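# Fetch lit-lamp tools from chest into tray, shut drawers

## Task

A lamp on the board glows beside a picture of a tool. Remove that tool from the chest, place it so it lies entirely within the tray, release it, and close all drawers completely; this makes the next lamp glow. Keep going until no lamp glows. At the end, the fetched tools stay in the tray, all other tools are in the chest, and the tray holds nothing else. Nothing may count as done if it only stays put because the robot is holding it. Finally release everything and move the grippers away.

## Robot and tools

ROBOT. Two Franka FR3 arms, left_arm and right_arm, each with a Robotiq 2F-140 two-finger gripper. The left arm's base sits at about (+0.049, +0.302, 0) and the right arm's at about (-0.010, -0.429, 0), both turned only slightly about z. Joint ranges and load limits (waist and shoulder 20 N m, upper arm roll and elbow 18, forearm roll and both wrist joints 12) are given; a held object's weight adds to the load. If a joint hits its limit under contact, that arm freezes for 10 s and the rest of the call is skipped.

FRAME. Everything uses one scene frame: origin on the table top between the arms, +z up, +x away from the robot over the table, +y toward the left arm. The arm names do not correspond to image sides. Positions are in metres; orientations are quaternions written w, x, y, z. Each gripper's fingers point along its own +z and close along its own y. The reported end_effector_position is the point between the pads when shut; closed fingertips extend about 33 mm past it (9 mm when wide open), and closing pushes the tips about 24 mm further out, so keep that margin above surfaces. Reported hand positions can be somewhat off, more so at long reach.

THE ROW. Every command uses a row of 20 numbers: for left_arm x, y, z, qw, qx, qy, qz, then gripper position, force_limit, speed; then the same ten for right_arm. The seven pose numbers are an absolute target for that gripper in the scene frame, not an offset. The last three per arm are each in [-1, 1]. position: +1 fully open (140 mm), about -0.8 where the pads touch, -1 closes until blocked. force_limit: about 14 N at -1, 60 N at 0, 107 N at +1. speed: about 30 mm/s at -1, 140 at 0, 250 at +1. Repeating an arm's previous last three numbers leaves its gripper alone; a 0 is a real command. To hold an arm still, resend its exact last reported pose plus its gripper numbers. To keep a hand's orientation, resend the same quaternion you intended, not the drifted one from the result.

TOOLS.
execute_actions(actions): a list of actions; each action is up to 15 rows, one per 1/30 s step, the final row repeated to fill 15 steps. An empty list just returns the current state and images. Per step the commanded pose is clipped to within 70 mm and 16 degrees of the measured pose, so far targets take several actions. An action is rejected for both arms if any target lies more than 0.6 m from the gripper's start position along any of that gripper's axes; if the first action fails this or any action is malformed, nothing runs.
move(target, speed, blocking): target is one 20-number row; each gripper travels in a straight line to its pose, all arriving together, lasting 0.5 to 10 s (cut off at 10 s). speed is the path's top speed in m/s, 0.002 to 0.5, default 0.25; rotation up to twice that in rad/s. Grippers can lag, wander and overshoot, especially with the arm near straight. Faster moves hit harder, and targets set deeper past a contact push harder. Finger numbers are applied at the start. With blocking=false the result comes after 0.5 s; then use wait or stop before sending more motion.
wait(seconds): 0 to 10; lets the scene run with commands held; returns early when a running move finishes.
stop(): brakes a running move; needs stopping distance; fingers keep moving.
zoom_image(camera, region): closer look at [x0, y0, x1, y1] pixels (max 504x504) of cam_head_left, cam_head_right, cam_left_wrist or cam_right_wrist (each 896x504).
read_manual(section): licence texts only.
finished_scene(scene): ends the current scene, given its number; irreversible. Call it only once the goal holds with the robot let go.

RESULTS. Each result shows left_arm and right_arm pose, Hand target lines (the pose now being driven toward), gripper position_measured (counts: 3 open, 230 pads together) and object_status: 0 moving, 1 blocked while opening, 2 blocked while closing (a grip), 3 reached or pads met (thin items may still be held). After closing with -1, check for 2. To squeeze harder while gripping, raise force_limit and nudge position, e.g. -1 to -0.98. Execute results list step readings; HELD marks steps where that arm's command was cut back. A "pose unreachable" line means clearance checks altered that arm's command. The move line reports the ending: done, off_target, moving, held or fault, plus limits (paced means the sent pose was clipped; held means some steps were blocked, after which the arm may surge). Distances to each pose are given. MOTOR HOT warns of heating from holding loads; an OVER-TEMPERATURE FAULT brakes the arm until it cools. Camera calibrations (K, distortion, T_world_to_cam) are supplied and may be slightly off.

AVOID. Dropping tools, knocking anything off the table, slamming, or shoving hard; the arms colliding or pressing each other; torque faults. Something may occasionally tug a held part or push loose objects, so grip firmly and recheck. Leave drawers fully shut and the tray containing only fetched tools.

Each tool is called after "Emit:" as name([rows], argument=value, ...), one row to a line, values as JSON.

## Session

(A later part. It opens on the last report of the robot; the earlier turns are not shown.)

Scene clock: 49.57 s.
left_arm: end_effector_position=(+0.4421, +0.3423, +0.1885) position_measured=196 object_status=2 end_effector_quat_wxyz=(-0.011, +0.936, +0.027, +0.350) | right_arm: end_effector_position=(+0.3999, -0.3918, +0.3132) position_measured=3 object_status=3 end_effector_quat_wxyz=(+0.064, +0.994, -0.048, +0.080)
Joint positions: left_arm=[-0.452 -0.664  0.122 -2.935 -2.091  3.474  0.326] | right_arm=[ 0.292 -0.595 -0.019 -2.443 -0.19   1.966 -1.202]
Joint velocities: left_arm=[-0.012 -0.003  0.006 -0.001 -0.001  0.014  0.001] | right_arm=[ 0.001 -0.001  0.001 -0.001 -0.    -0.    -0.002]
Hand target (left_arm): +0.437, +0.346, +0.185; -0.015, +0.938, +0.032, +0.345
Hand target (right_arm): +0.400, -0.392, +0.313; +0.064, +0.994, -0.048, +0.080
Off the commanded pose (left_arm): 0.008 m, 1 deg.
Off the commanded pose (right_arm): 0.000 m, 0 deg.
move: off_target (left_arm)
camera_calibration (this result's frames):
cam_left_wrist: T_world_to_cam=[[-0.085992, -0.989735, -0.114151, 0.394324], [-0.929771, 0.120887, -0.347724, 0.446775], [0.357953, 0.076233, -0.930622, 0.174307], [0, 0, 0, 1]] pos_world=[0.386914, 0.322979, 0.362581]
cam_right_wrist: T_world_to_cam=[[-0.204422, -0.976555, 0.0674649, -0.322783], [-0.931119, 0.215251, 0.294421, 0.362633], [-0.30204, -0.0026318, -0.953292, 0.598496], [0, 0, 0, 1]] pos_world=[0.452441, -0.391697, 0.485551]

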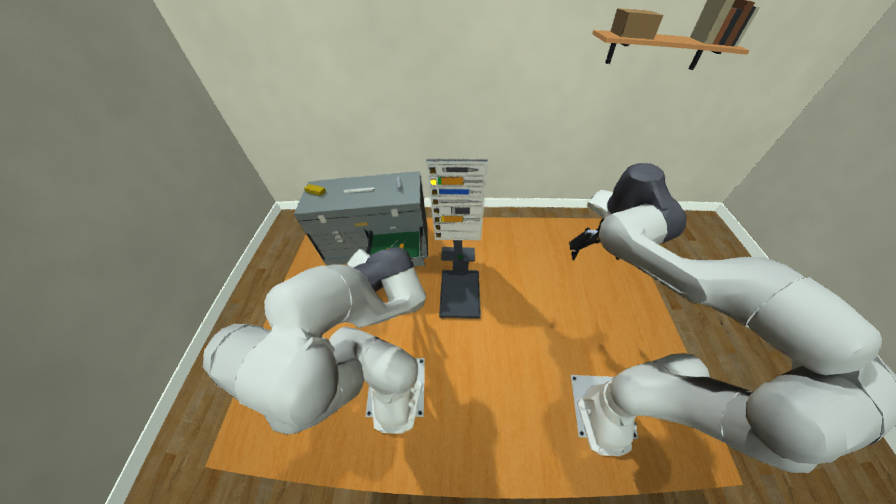

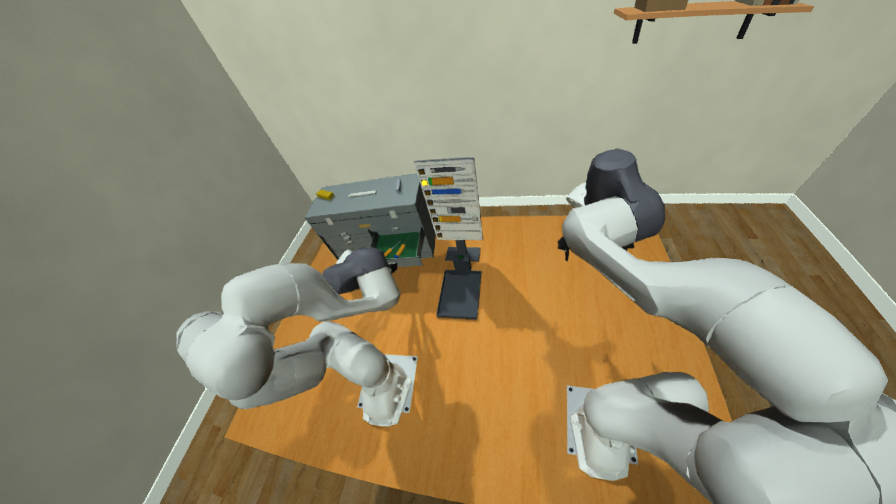

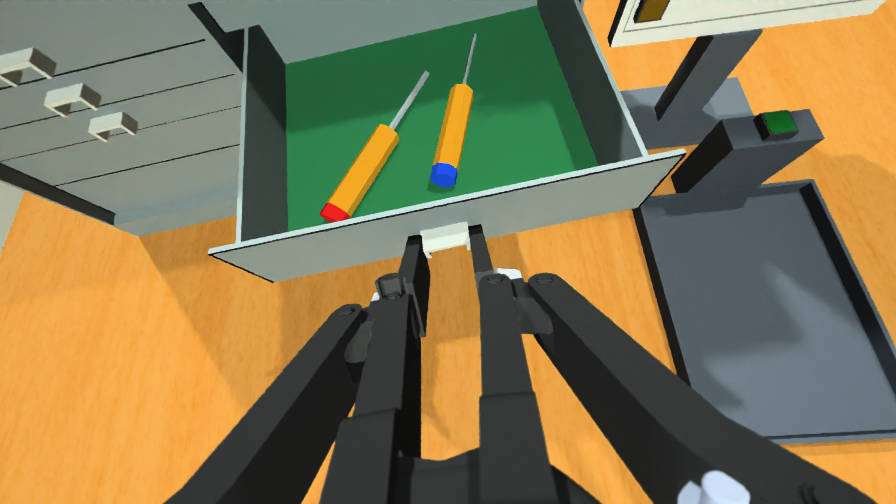

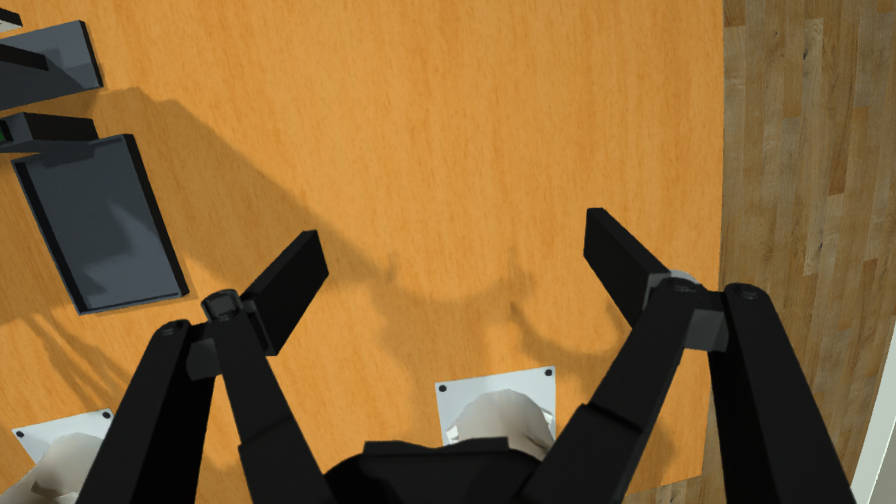

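Emit:
move(target=[0.610,0.356,0.187,-0.0119,0.939,0.0328,0.3418,-1,0.5,0,0.4,-0.392,0.313,0.064,0.994,-0.048,0.08,1,0,0], speed=0.1)

Emit:
move(target=[0.606,0.356,0.187,-0.0119,0.939,0.0328,0.3418,-0.03,0.5,0,0.4,-0.392,0.313,0.064,0.994,-0.048,0.08,1,0,0])

Emit:
move(target=[0.56,0.356,0.2,-0.0119,0.939,0.0328,0.3418,-0.03,0.5,0,0.4,-0.392,0.313,0.064,0.994,-0.048,0.08,1,0,0], speed=0.15)

Emit:
move(target=[0.55,0.479,0.17,-0.0119,0.939,0.0328,0.3418,-0.03,0.5,0,0.4,-0.392,0.313,0.064,0.994,-0.048,0.08,1,0,0], speed=0.15)

Emit:
move(target=[0.595,0.481,0.139,-0.0119,0.939,0.0328,0.3418,-0.03,0.5,0,0.4,-0.392,0.313,0.064,0.994,-0.048,0.08,1,0,0], speed=0.08)

Scene clock: 51.93 s.
left_arm: end_effector_position=(+0.6076, +0.3560, +0.1899) position_measured=196 object_status=2 end_effector_quat_wxyz=(-0.020, +0.935, +0.033, +0.351) | right_arm: end_effector_position=(+0.3999, -0.3918, +0.3132) position_measured=3 object_status=3 end_effector_quat_wxyz=(+0.064, +0.994, -0.048, +0.080)
Joint positions: left_arm=[-0.566 -0.117  0.368 -2.454 -2.01   3.343  0.322] | right_arm=[ 0.292 -0.595 -0.019 -2.443 -0.19   1.966 -1.202]
Joint velocities: left_arm=[-0.175 -0.001  0.17   0.01   0.01   0.016 -0.001] | right_arm=[ 0.001 -0.001  0.001  0.     0.001 -0.     0.   ]
Hand target (left_arm): +0.610, +0.354, +0.188; -0.016, +0.936, +0.034, +0.351
Hand target (right_arm): +0.400, -0.392, +0.313; +0.064, +0.994, -0.048, +0.080
Off the commanded pose (left_arm): 0.004 m, 1 deg.
Off the commanded pose (right_arm): 0.000 m, 0 deg.
move: off_target (left_arm)
camera_calibration (this result's frames):
cam_left_wrist: T_world_to_cam=[[-0.0682296, -0.989697, -0.125877, 0.413686], [-0.930949, 0.108524, -0.34865, 0.604673], [0.358719, 0.0933971, -0.928762, 0.108357], [0, 0, 0, 1]] pos_world=[0.552275, 0.333682, 0.363531]
cam_right_wrist: T_world_to_cam=[[-0.204422, -0.976555, 0.0674648, -0.322783], [-0.931119, 0.215251, 0.294421, 0.362633], [-0.30204, -0.00263174, -0.953292, 0.598496], [0, 0, 0, 1]] pos_world=[0.452441, -0.391697, 0.485551]

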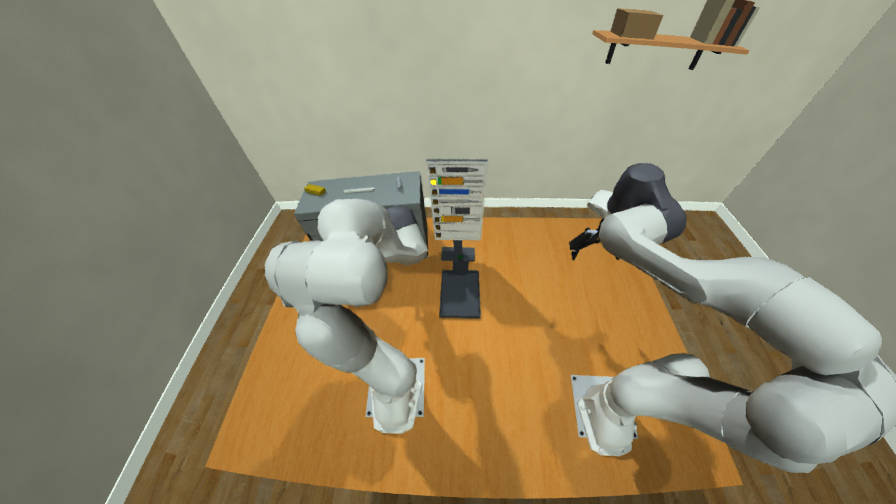

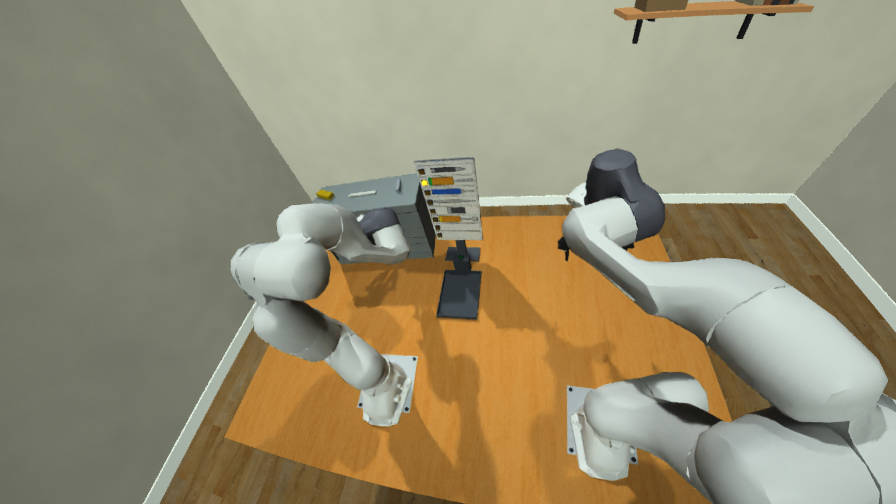

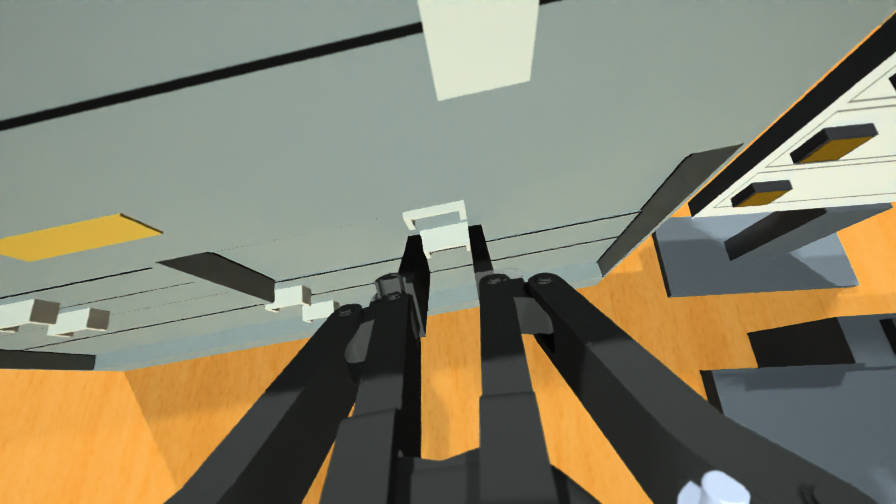

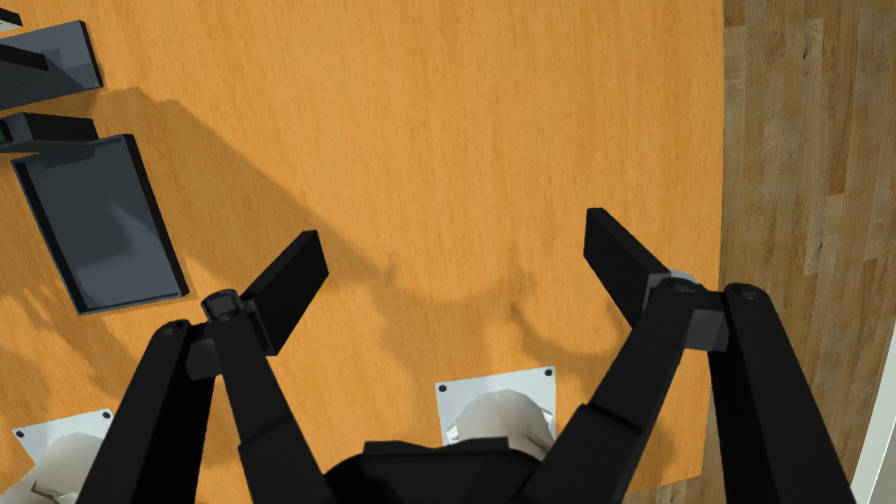

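Scene clock: 52.63 s.
left_arm: end_effector_position=(+0.6059, +0.3557, +0.1859) position_measured=132 object_status=3 end_effector_quat_wxyz=(-0.016, +0.937, +0.032, +0.348) | right_arm: end_effector_position=(+0.3999, -0.3918, +0.3132) position_measured=3 object_status=3 end_effector_quat_wxyz=(+0.064, +0.994, -0.048, +0.080)
Joint positions: left_arm=[-0.67  -0.122  0.475 -2.46  -1.997  3.342  0.317] | right_arm=[ 0.292 -0.595 -0.019 -2.443 -0.19   1.966 -1.202]
Joint velocities: left_arm=[-0.185 -0.013  0.182 -0.     0.029 -0.001 -0.015] | right_arm=[ 0.002 -0.002 -0.001  0.     0.     0.    -0.   ]
Hand target (left_arm): +0.606, +0.356, +0.186; -0.014, +0.937, +0.034, +0.348
Hand target (right_arm): +0.400, -0.392, +0.313; +0.064, +0.994, -0.048, +0.080
Off the commanded pose (left_arm): 0.001 m, 1 deg.
Off the commanded pose (right_arm): 0.000 m, 0 deg.
move: done
camera_calibration (this result's frames):
cam_left_wrist: T_world_to_cam=[[-0.0732644, -0.990271, -0.118304, 0.414649], [-0.932639, 0.110051, -0.343617, 0.601348], [0.353294, 0.0851605, -0.931628, 0.11205], [0, 0, 0, 1]] pos_world=[0.551633, 0.334894, 0.360077]
cam_right_wrist: T_world_to_cam=[[-0.204422, -0.976555, 0.0674648, -0.322783], [-0.931119, 0.215251, 0.294421, 0.362633], [-0.30204, -0.00263177, -0.953292, 0.598496], [0, 0, 0, 1]] pos_world=[0.452441, -0.391697, 0.485551]

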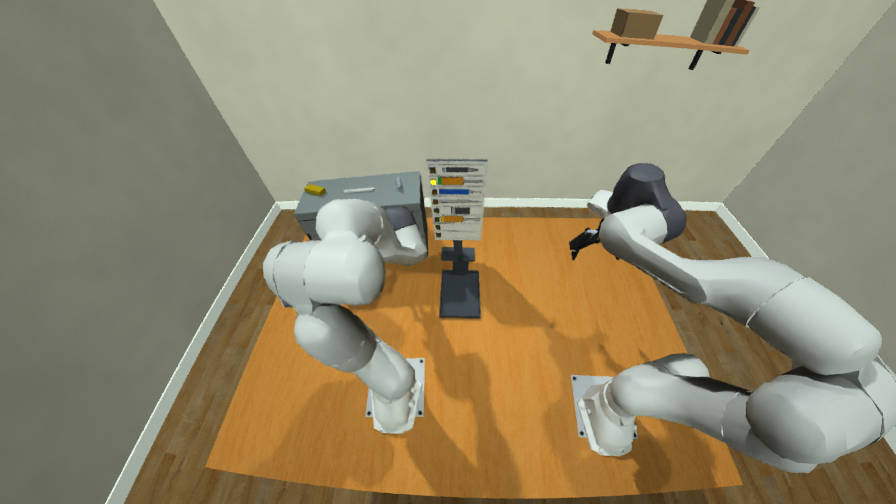

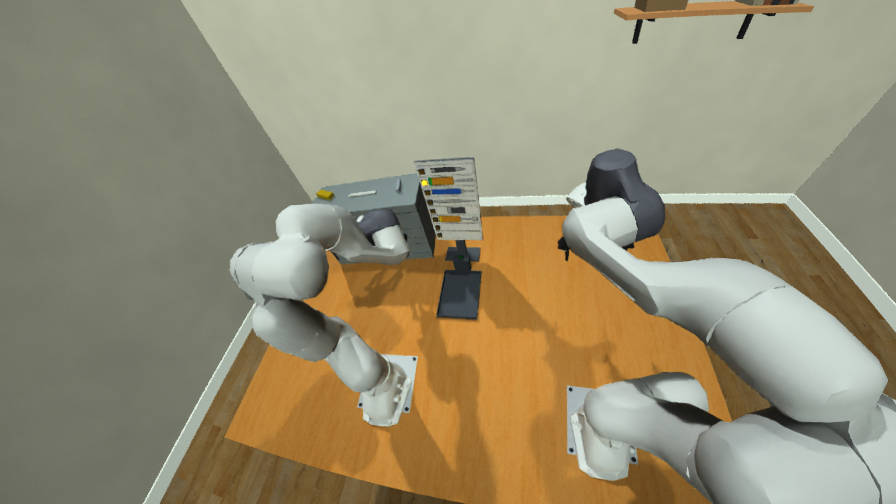

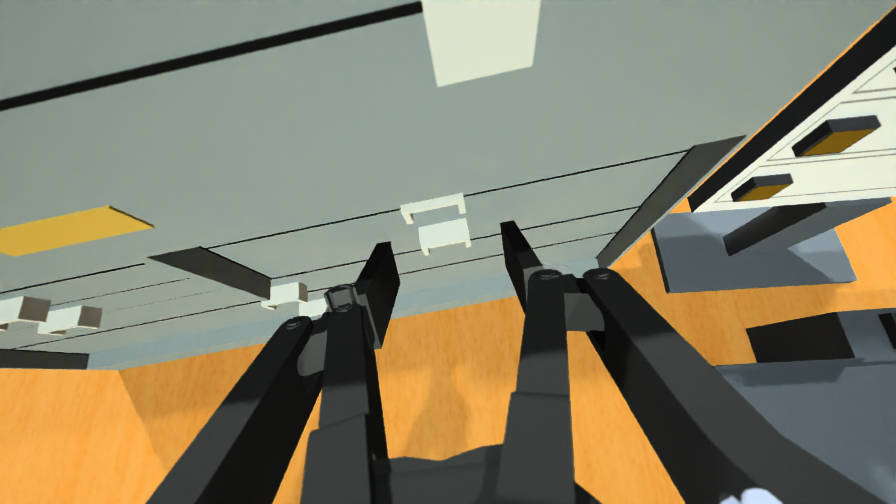

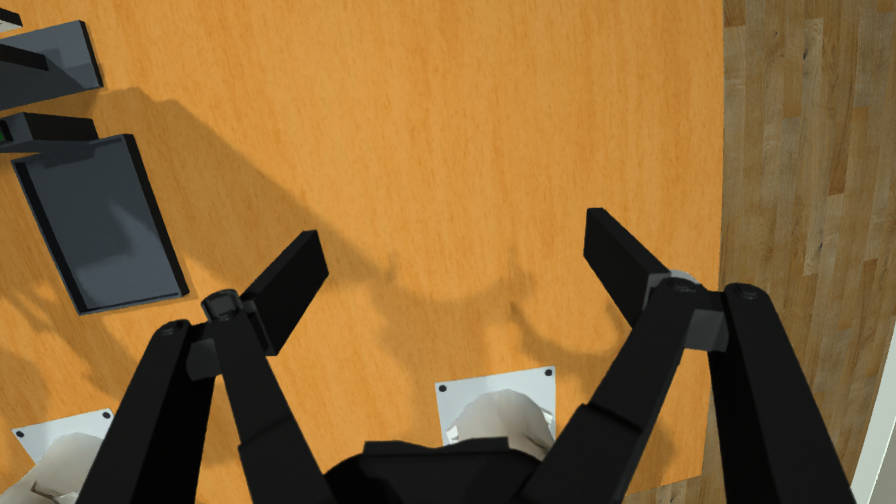

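Scene clock: 53.80 s.
left_arm: end_effector_position=(+0.5601, +0.3554, +0.1978) position_measured=132 object_status=3 end_effector_quat_wxyz=(-0.009, +0.939, +0.035, +0.342) | right_arm: end_effector_position=(+0.3999, -0.3918, +0.3132) position_measured=3 object_status=3 end_effector_quat_wxyz=(+0.064, +0.994, -0.048, +0.080)
Joint positions: left_arm=[-0.763 -0.305  0.54  -2.57  -1.998  3.446  0.348] | right_arm=[ 0.292 -0.595 -0.019 -2.443 -0.19   1.966 -1.202]
Joint velocities: left_arm=[-0.063 -0.008  0.062  0.    -0.     0.025  0.018] | right_arm=[-0.001  0.     0.001 -0.     0.    -0.    -0.   ]
Hand target (left_arm): +0.560, +0.356, +0.199; -0.012, +0.939, +0.033, +0.342
Hand target (right_arm): +0.400, -0.392, +0.313; +0.064, +0.994, -0.048, +0.080
Off the commanded pose (left_arm): 0.002 m, 0 deg.
Off the commanded pose (right_arm): 0.000 m, 0 deg.
move: done
camera_calibration (this result's frames):
cam_left_wrist: T_world_to_cam=[[-0.0738853, -0.991861, -0.103696, 0.410345], [-0.936975, 0.104648, -0.333357, 0.565039], [0.341495, 0.0725307, -0.937081, 0.151568], [0, 0, 0, 1]] pos_world=[0.507987, 0.336882, 0.372942]
cam_right_wrist: T_world_to_cam=[[-0.204422, -0.976555, 0.0674648, -0.322783], [-0.93112, 0.215251, 0.294421, 0.362633], [-0.30204, -0.00263176, -0.953292, 0.598496], [0, 0, 0, 1]] pos_world=[0.452441, -0.391697, 0.485551]

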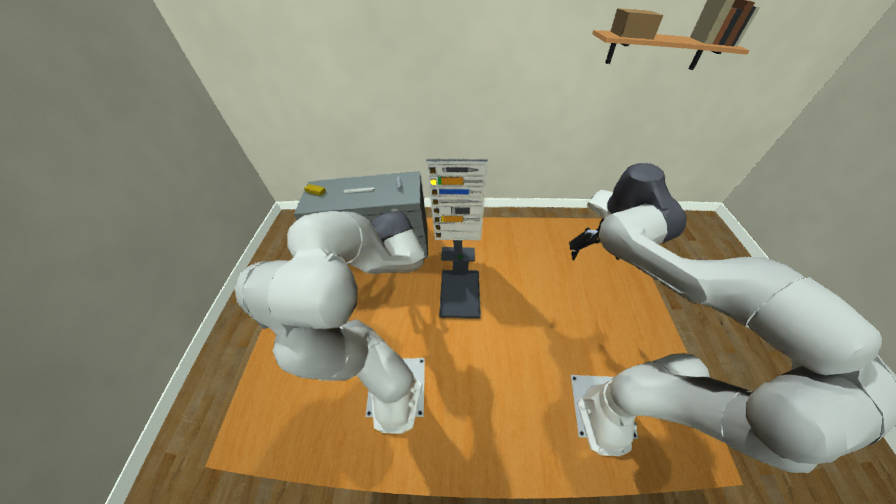

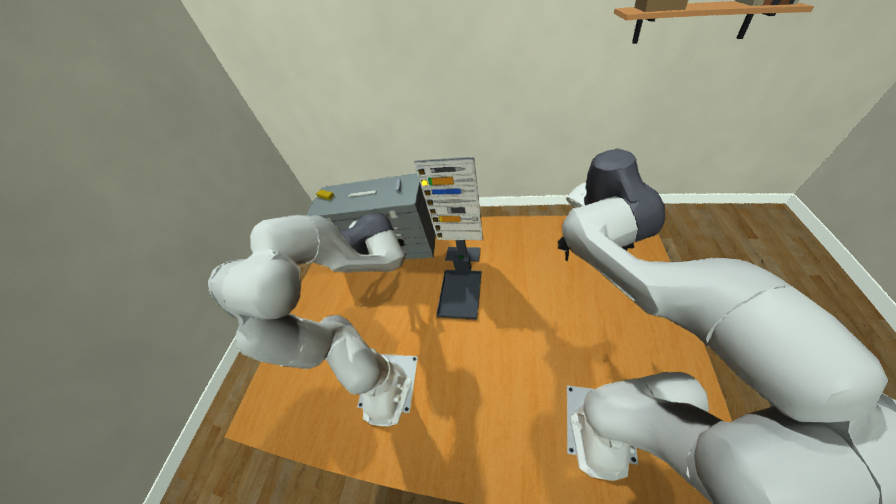

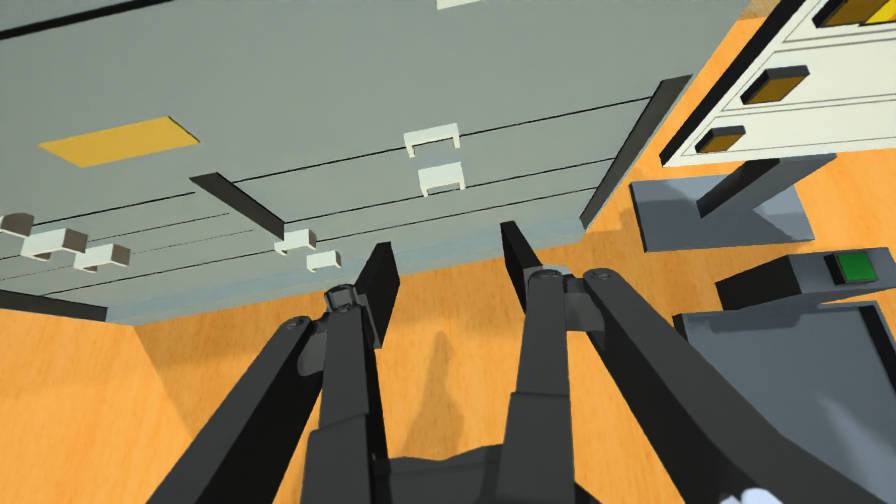

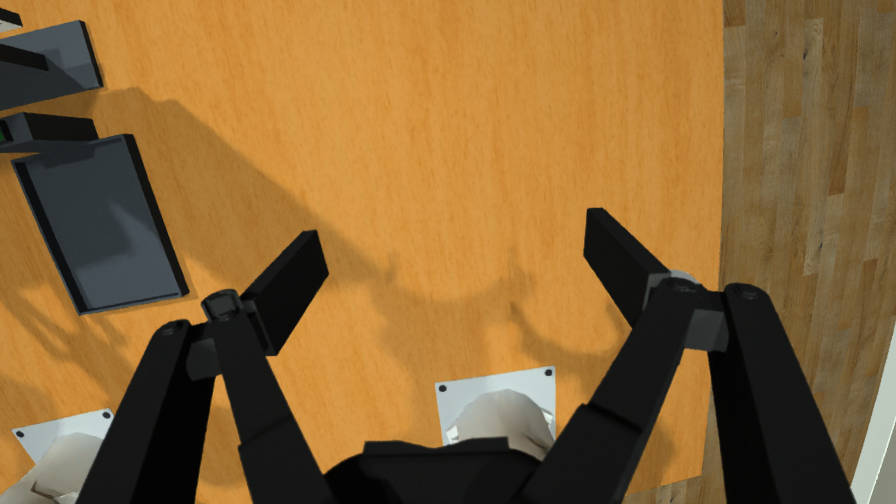

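Scene clock: 55.37 s.
left_arm: end_effector_position=(+0.5524, +0.4728, +0.1660) position_measured=132 object_status=3 end_effector_quat_wxyz=(-0.007, +0.937, +0.034, +0.348) | right_arm: end_effector_position=(+0.3999, -0.3918, +0.3132) position_measured=3 object_status=3 end_effector_quat_wxyz=(+0.064, +0.994, -0.048, +0.080)
Joint positions: left_arm=[-0.93  -0.413  1.039 -2.598 -1.72   3.362  0.426] | right_arm=[ 0.292 -0.595 -0.019 -2.443 -0.19   1.966 -1.202]
Joint velocities: left_arm=[-0.204 -0.134  0.178  0.023  0.016  0.131  0.001] | right_arm=[-0.001 -0.     0.     0.002 -0.     0.001  0.001]
Hand target (left_arm): +0.551, +0.477, +0.167; -0.014, +0.938, +0.034, +0.346
Hand target (right_arm): +0.400, -0.392, +0.313; +0.064, +0.994, -0.048, +0.080
Off the commanded pose (left_arm): 0.008 m, 1 deg.
Off the commanded pose (right_arm): 0.000 m, 0 deg.
move: off_target (left_arm)
camera_calibration (this result's frames):
cam_left_wrist: T_world_to_cam=[[-0.0747958, -0.992058, -0.101123, 0.523157], [-0.932745, 0.105467, -0.344767, 0.534076], [0.352694, 0.0685351, -0.933225, 0.110932], [0, 0, 0, 1]] pos_world=[0.498161, 0.455072, 0.34056]
cam_right_wrist: T_world_to_cam=[[-0.204422, -0.976555, 0.0674649, -0.322783], [-0.931119, 0.21525, 0.294421, 0.362633], [-0.30204, -0.00263184, -0.953292, 0.598496], [0, 0, 0, 1]] pos_world=[0.452441, -0.391697, 0.485551]

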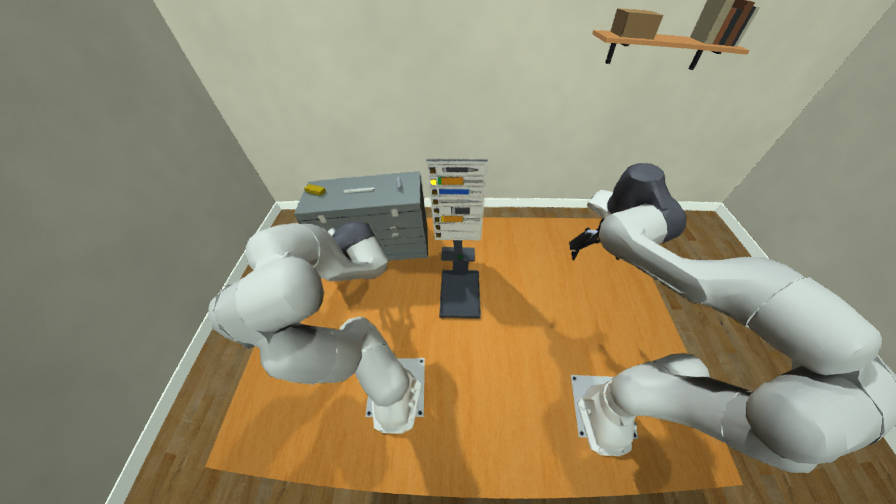

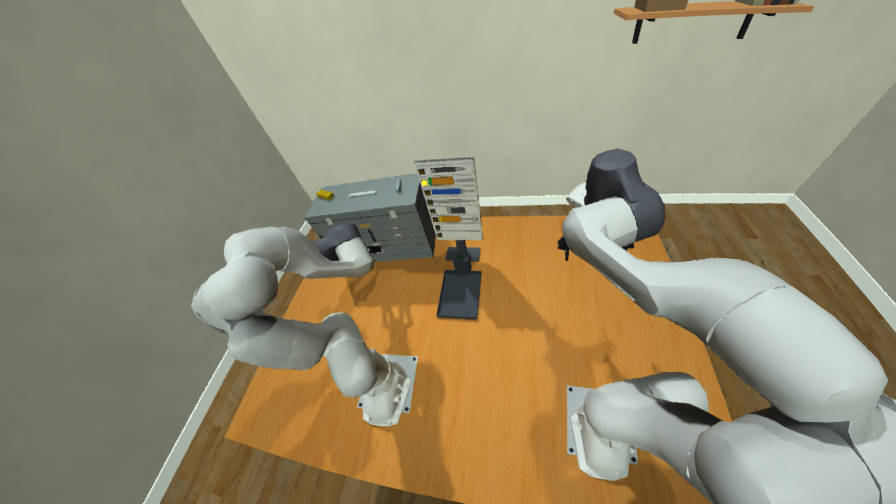

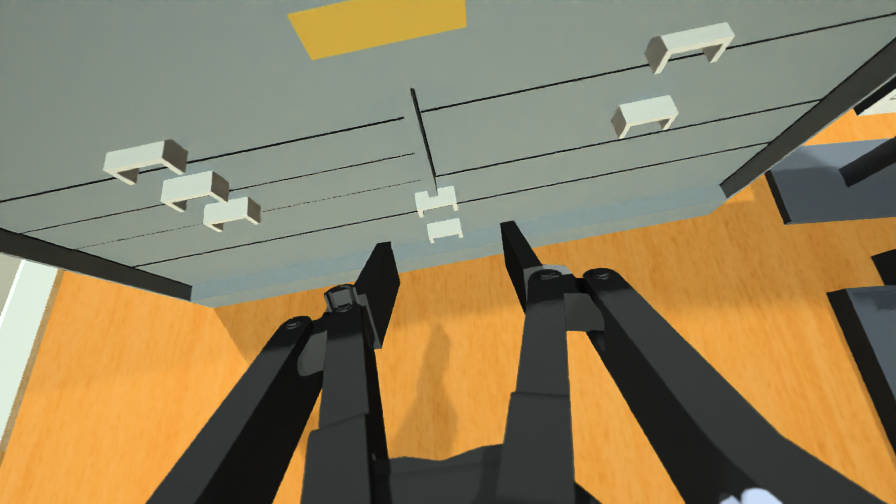

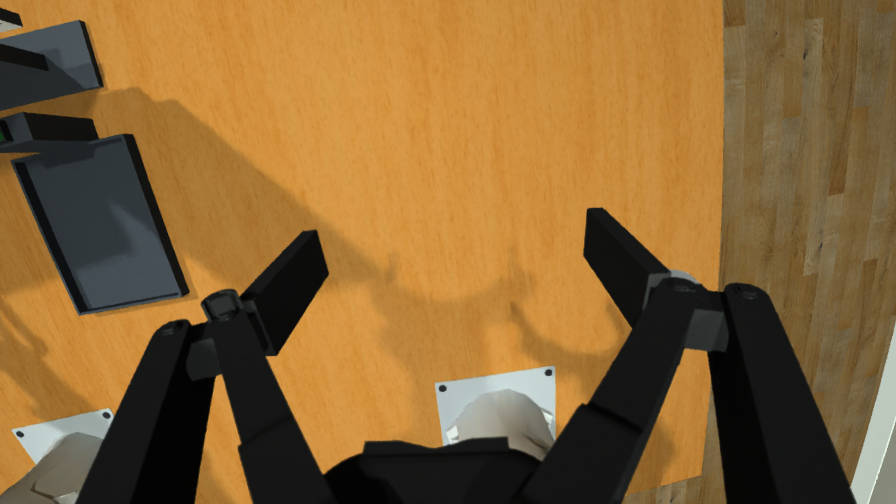

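Scene clock: 56.83 s.
left_arm: end_effector_position=(+0.5939, +0.4804, +0.1385) position_measured=132 object_status=3 end_effector_quat_wxyz=(-0.014, +0.940, +0.030, +0.340) | right_arm: end_effector_position=(+0.3999, -0.3918, +0.3132) position_measured=3 object_status=3 end_effector_quat_wxyz=(+0.064, +0.994, -0.048, +0.080)
Joint positions: left_arm=[-1.056 -0.061  1.203 -2.486 -1.792  3.098  0.372] | right_arm=[ 0.292 -0.595 -0.019 -2.443 -0.19   1.966 -1.202]
Joint velocities: left_arm=[-0.002  0.004 -0.     0.    -0.01  -0.015 -0.002] | right_arm=[ 0.001 -0.001 -0.    -0.     0.    -0.001  0.   ]
Hand target (left_arm): +0.595, +0.481, +0.139; -0.012, +0.939, +0.033, +0.341
Hand target (right_arm): +0.400, -0.392, +0.313; +0.064, +0.994, -0.048, +0.080
Off the commanded pose (left_arm): 0.001 m, 1 deg.
Off the commanded pose (right_arm): 0.000 m, 0 deg.
move: done
camera_calibration (this result's frames):
cam_left_wrist: T_world_to_cam=[[-0.0810083, -0.99001, -0.115399, 0.535671], [-0.938039, 0.114865, -0.32694, 0.558665], [0.336929, 0.0817639, -0.937973, 0.0737154], [0, 0, 0, 1]] pos_world=[0.542606, 0.460122, 0.313609]
cam_right_wrist: T_world_to_cam=[[-0.204422, -0.976555, 0.0674649, -0.322783], [-0.931119, 0.215251, 0.294421, 0.362633], [-0.30204, -0.00263185, -0.953292, 0.598496], [0, 0, 0, 1]] pos_world=[0.452441, -0.391697, 0.485551]

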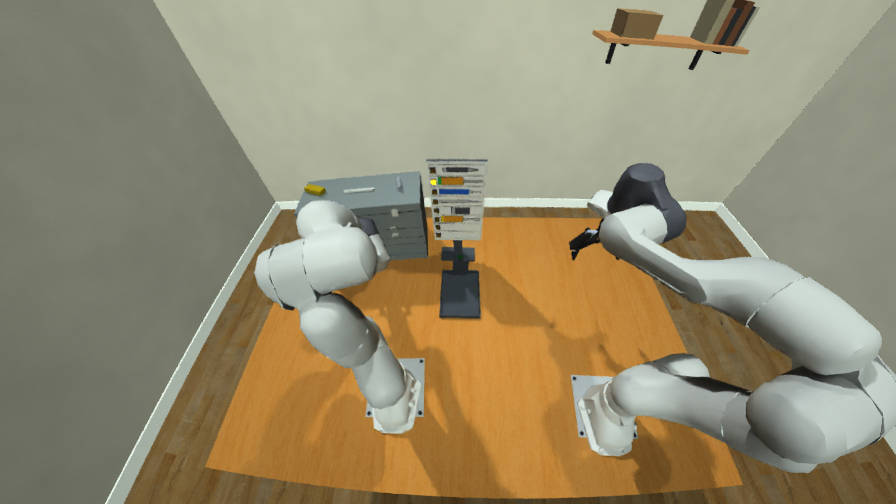

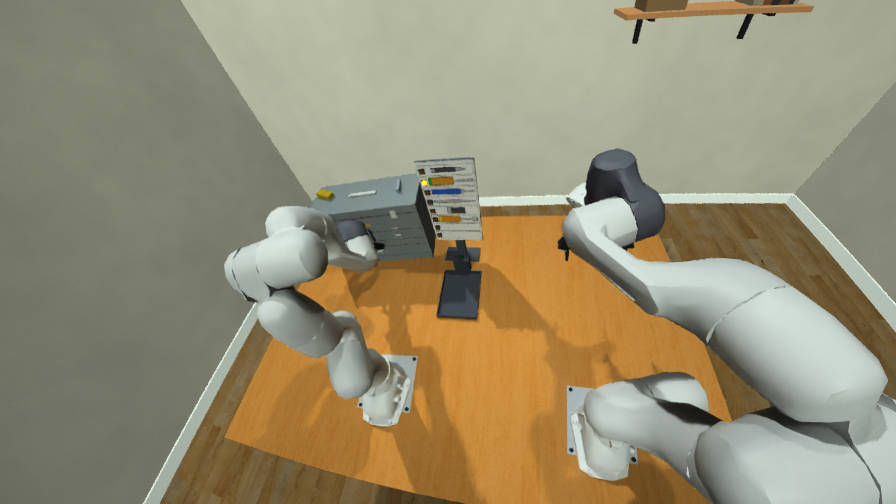

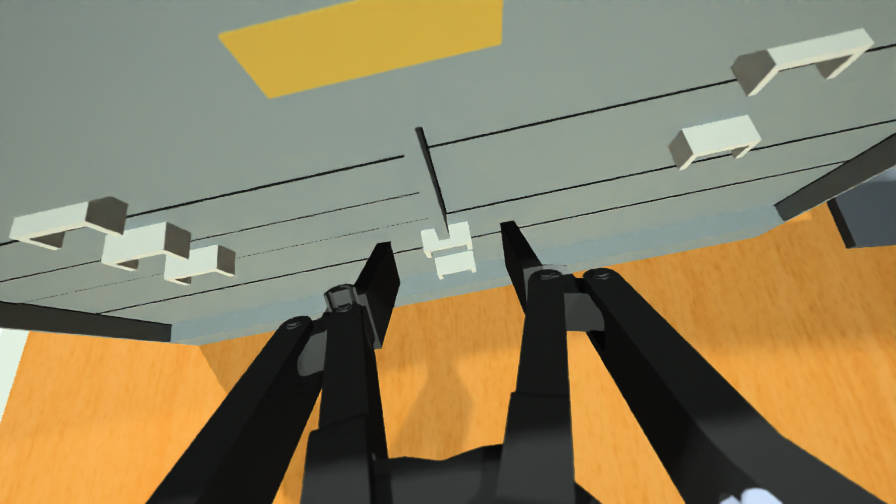

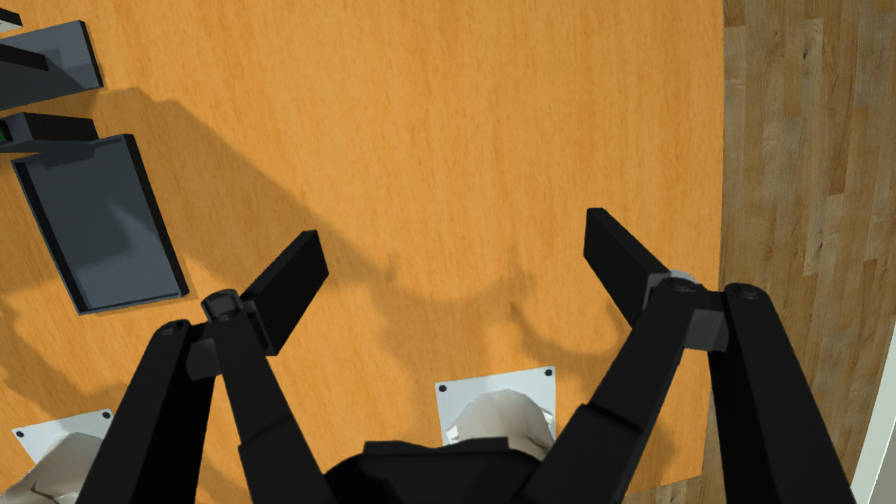

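Emit:
move(target=[0.596,0.481,0.137,-0.0119,0.939,0.0328,0.3418,-1,0.5,0,0.4,-0.392,0.313,0.064,0.994,-0.048,0.08,1,0,0])

Emit:
move(target=[0.426,0.468,0.137,-0.0119,0.939,0.0328,0.3418,-1,0.5,0,0.4,-0.392,0.313,0.064,0.994,-0.048,0.08,1,0,0], speed=0.1)

Scene clock: 57.70 s.
left_arm: end_effector_position=(+0.5955, +0.4803, +0.1378) position_measured=196 object_status=2 end_effector_quat_wxyz=(-0.014, +0.940, +0.032, +0.341) | right_arm: end_effector_position=(+0.3999, -0.3918, +0.3132) position_measured=3 object_status=3 end_effector_quat_wxyz=(+0.064, +0.994, -0.048, +0.080)
Joint positions: left_arm=[-1.056 -0.046  1.205 -2.482 -1.803  3.085  0.372] | right_arm=[ 0.292 -0.595 -0.019 -2.443 -0.19   1.966 -1.202]
Joint velocities: left_arm=[-0.001 -0.     0.    -0.    -0.008 -0.003 -0.002] | right_arm=[ 0.     0.     0.001  0.     0.001  0.    -0.   ]
Hand target (left_arm): +0.596, +0.481, +0.137; -0.012, +0.939, +0.033, +0.342
Hand target (right_arm): +0.400, -0.392, +0.313; +0.064, +0.994, -0.048, +0.080
Off the commanded pose (left_arm): 0.001 m, 0 deg.
Off the commanded pose (right_arm): 0.000 m, 0 deg.
move: done
camera_calibration (this result's frames):
cam_left_wrist: T_world_to_cam=[[-0.0776129, -0.990529, -0.113267, 0.533555], [-0.937808, 0.111092, -0.3289, 0.561888], [0.338368, 0.0806953, -0.937548, 0.0721121], [0, 0, 0, 1]] pos_world=[0.543953, 0.460261, 0.312847]
cam_right_wrist: T_world_to_cam=[[-0.204422, -0.976555, 0.0674648, -0.322783], [-0.931119, 0.215251, 0.294421, 0.362633], [-0.30204, -0.00263171, -0.953291, 0.598496], [0, 0, 0, 1]] pos_world=[0.452441, -0.391697, 0.485551]

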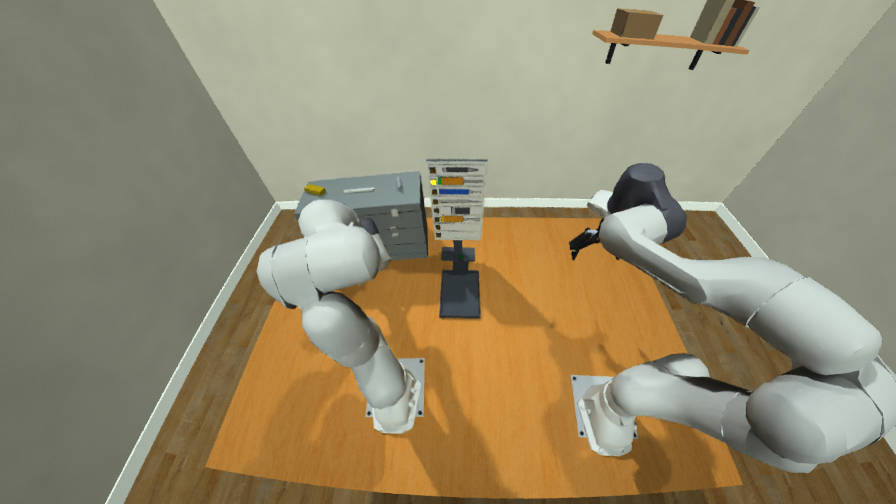

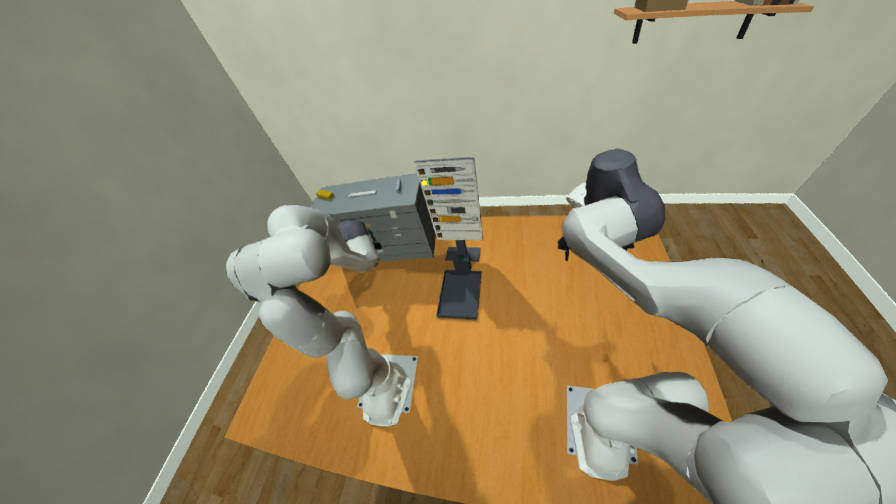

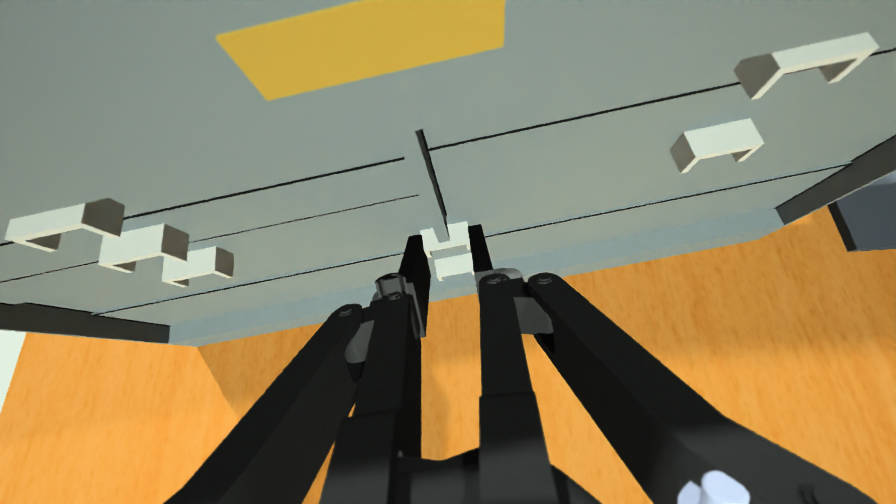

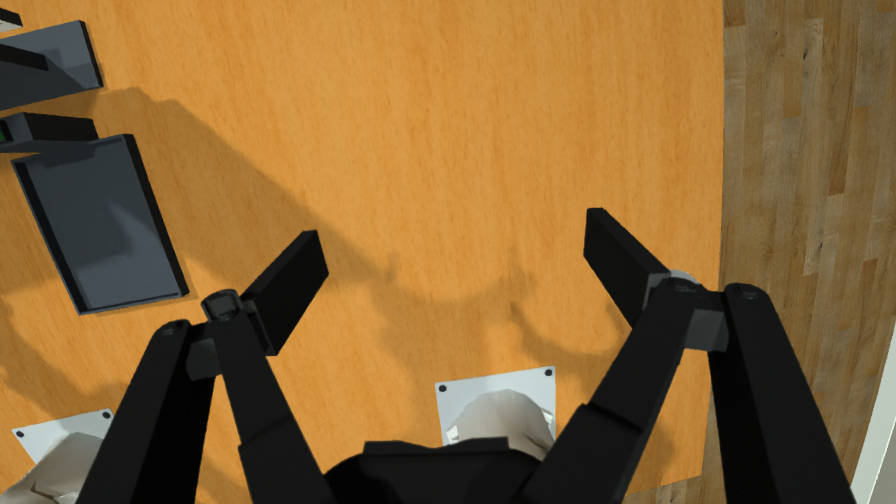

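Scene clock: 59.90 s.
left_arm: end_effector_position=(+0.4297, +0.4655, +0.1390) position_measured=196 object_status=2 end_effector_quat_wxyz=(-0.008, +0.938, +0.027, +0.345) | right_arm: end_effector_position=(+0.3999, -0.3918, +0.3132) position_measured=3 object_status=3 end_effector_quat_wxyz=(+0.064, +0.994, -0.048, +0.080)
Joint positions: left_arm=[-0.37  -0.631  0.644 -2.919 -1.873  3.308  0.674] | right_arm=[ 0.292 -0.595 -0.019 -2.443 -0.19   1.966 -1.202]
Joint velocities: left_arm=[ 0.047  0.01  -0.046 -0.013  0.001 -0.024 -0.001] | right_arm=[ 0.    -0.    -0.    -0.     0.001 -0.     0.   ]
Hand target (left_arm): +0.426, +0.470, +0.138; -0.013, +0.939, +0.031, +0.342
Hand target (right_arm): +0.400, -0.392, +0.313; +0.064, +0.994, -0.048, +0.080
Off the commanded pose (left_arm): 0.005 m, 1 deg.
Off the commanded pose (right_arm): 0.000 m, 0 deg.
move: off_target (left_arm)
camera_calibration (this result's frames):
cam_left_wrist: T_world_to_cam=[[-0.0879425, -0.990338, -0.107219, 0.509719], [-0.933142, 0.11957, -0.339042, 0.403912], [0.348586, 0.0702341, -0.934641, 0.130702], [0, 0, 0, 1]] pos_world=[0.376172, 0.447319, 0.313754]
cam_right_wrist: T_world_to_cam=[[-0.204422, -0.976555, 0.0674648, -0.322783], [-0.93112, 0.215251, 0.294421, 0.362633], [-0.30204, -0.00263176, -0.953292, 0.598496], [0, 0, 0, 1]] pos_world=[0.452441, -0.391697, 0.485551]

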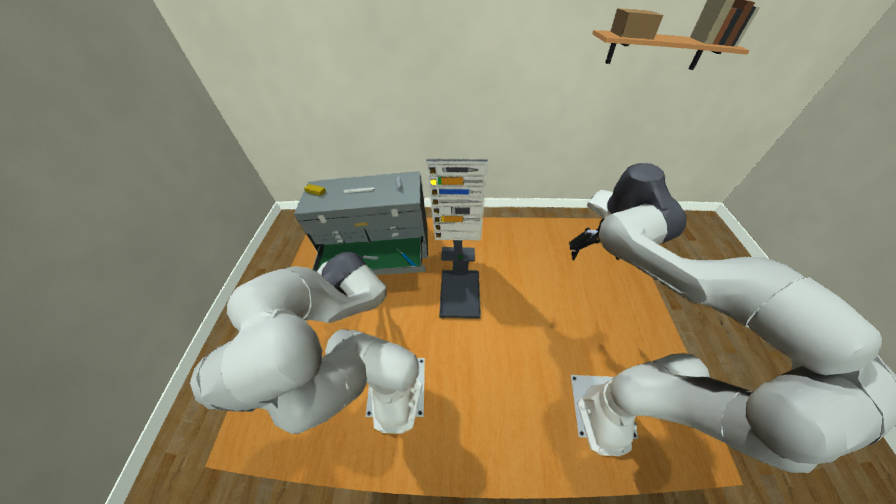

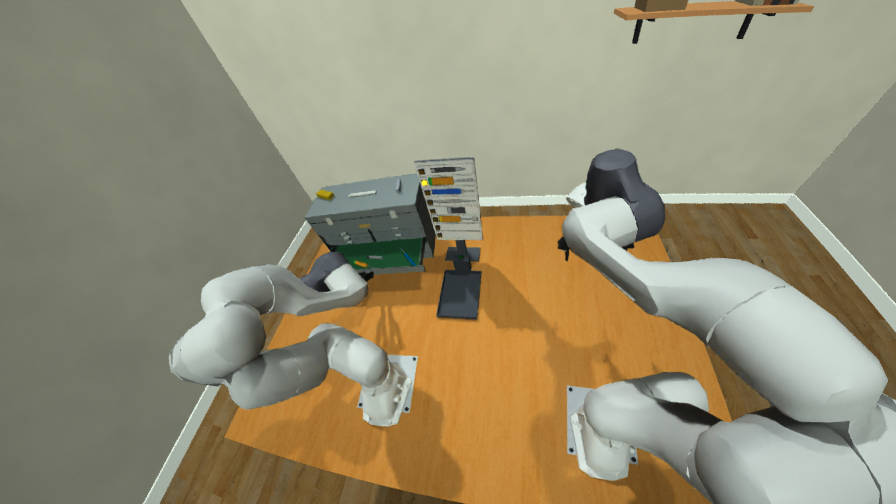

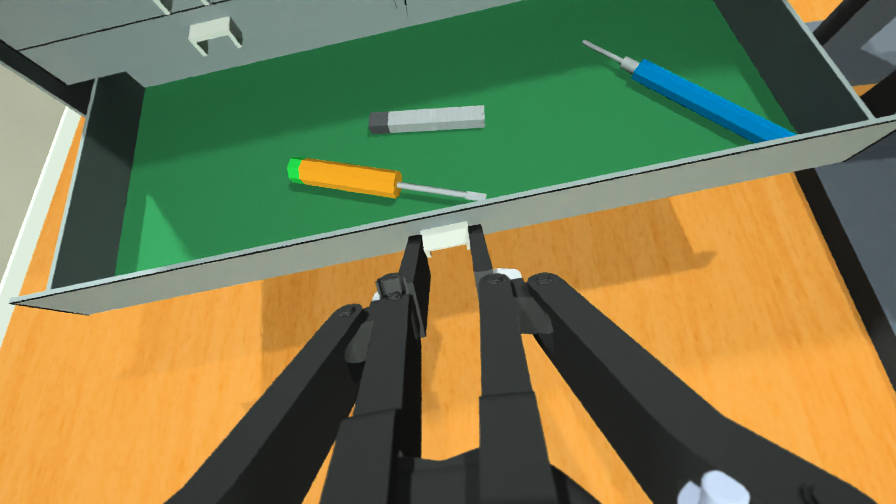

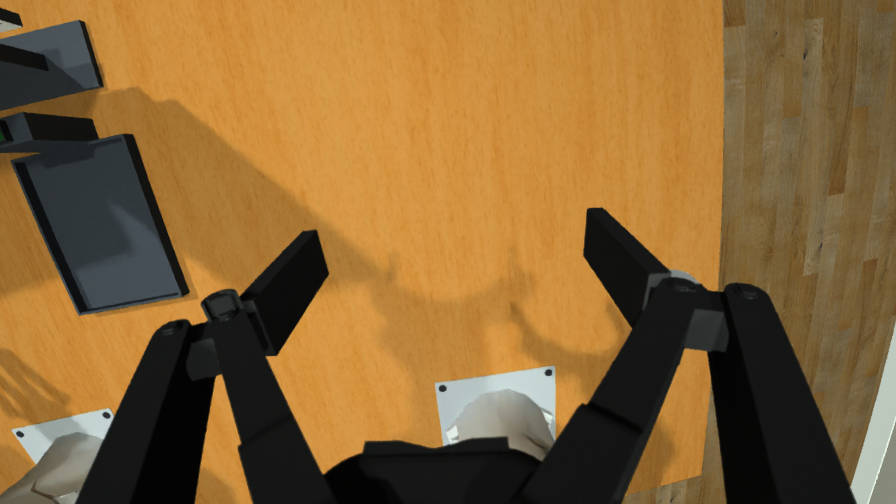

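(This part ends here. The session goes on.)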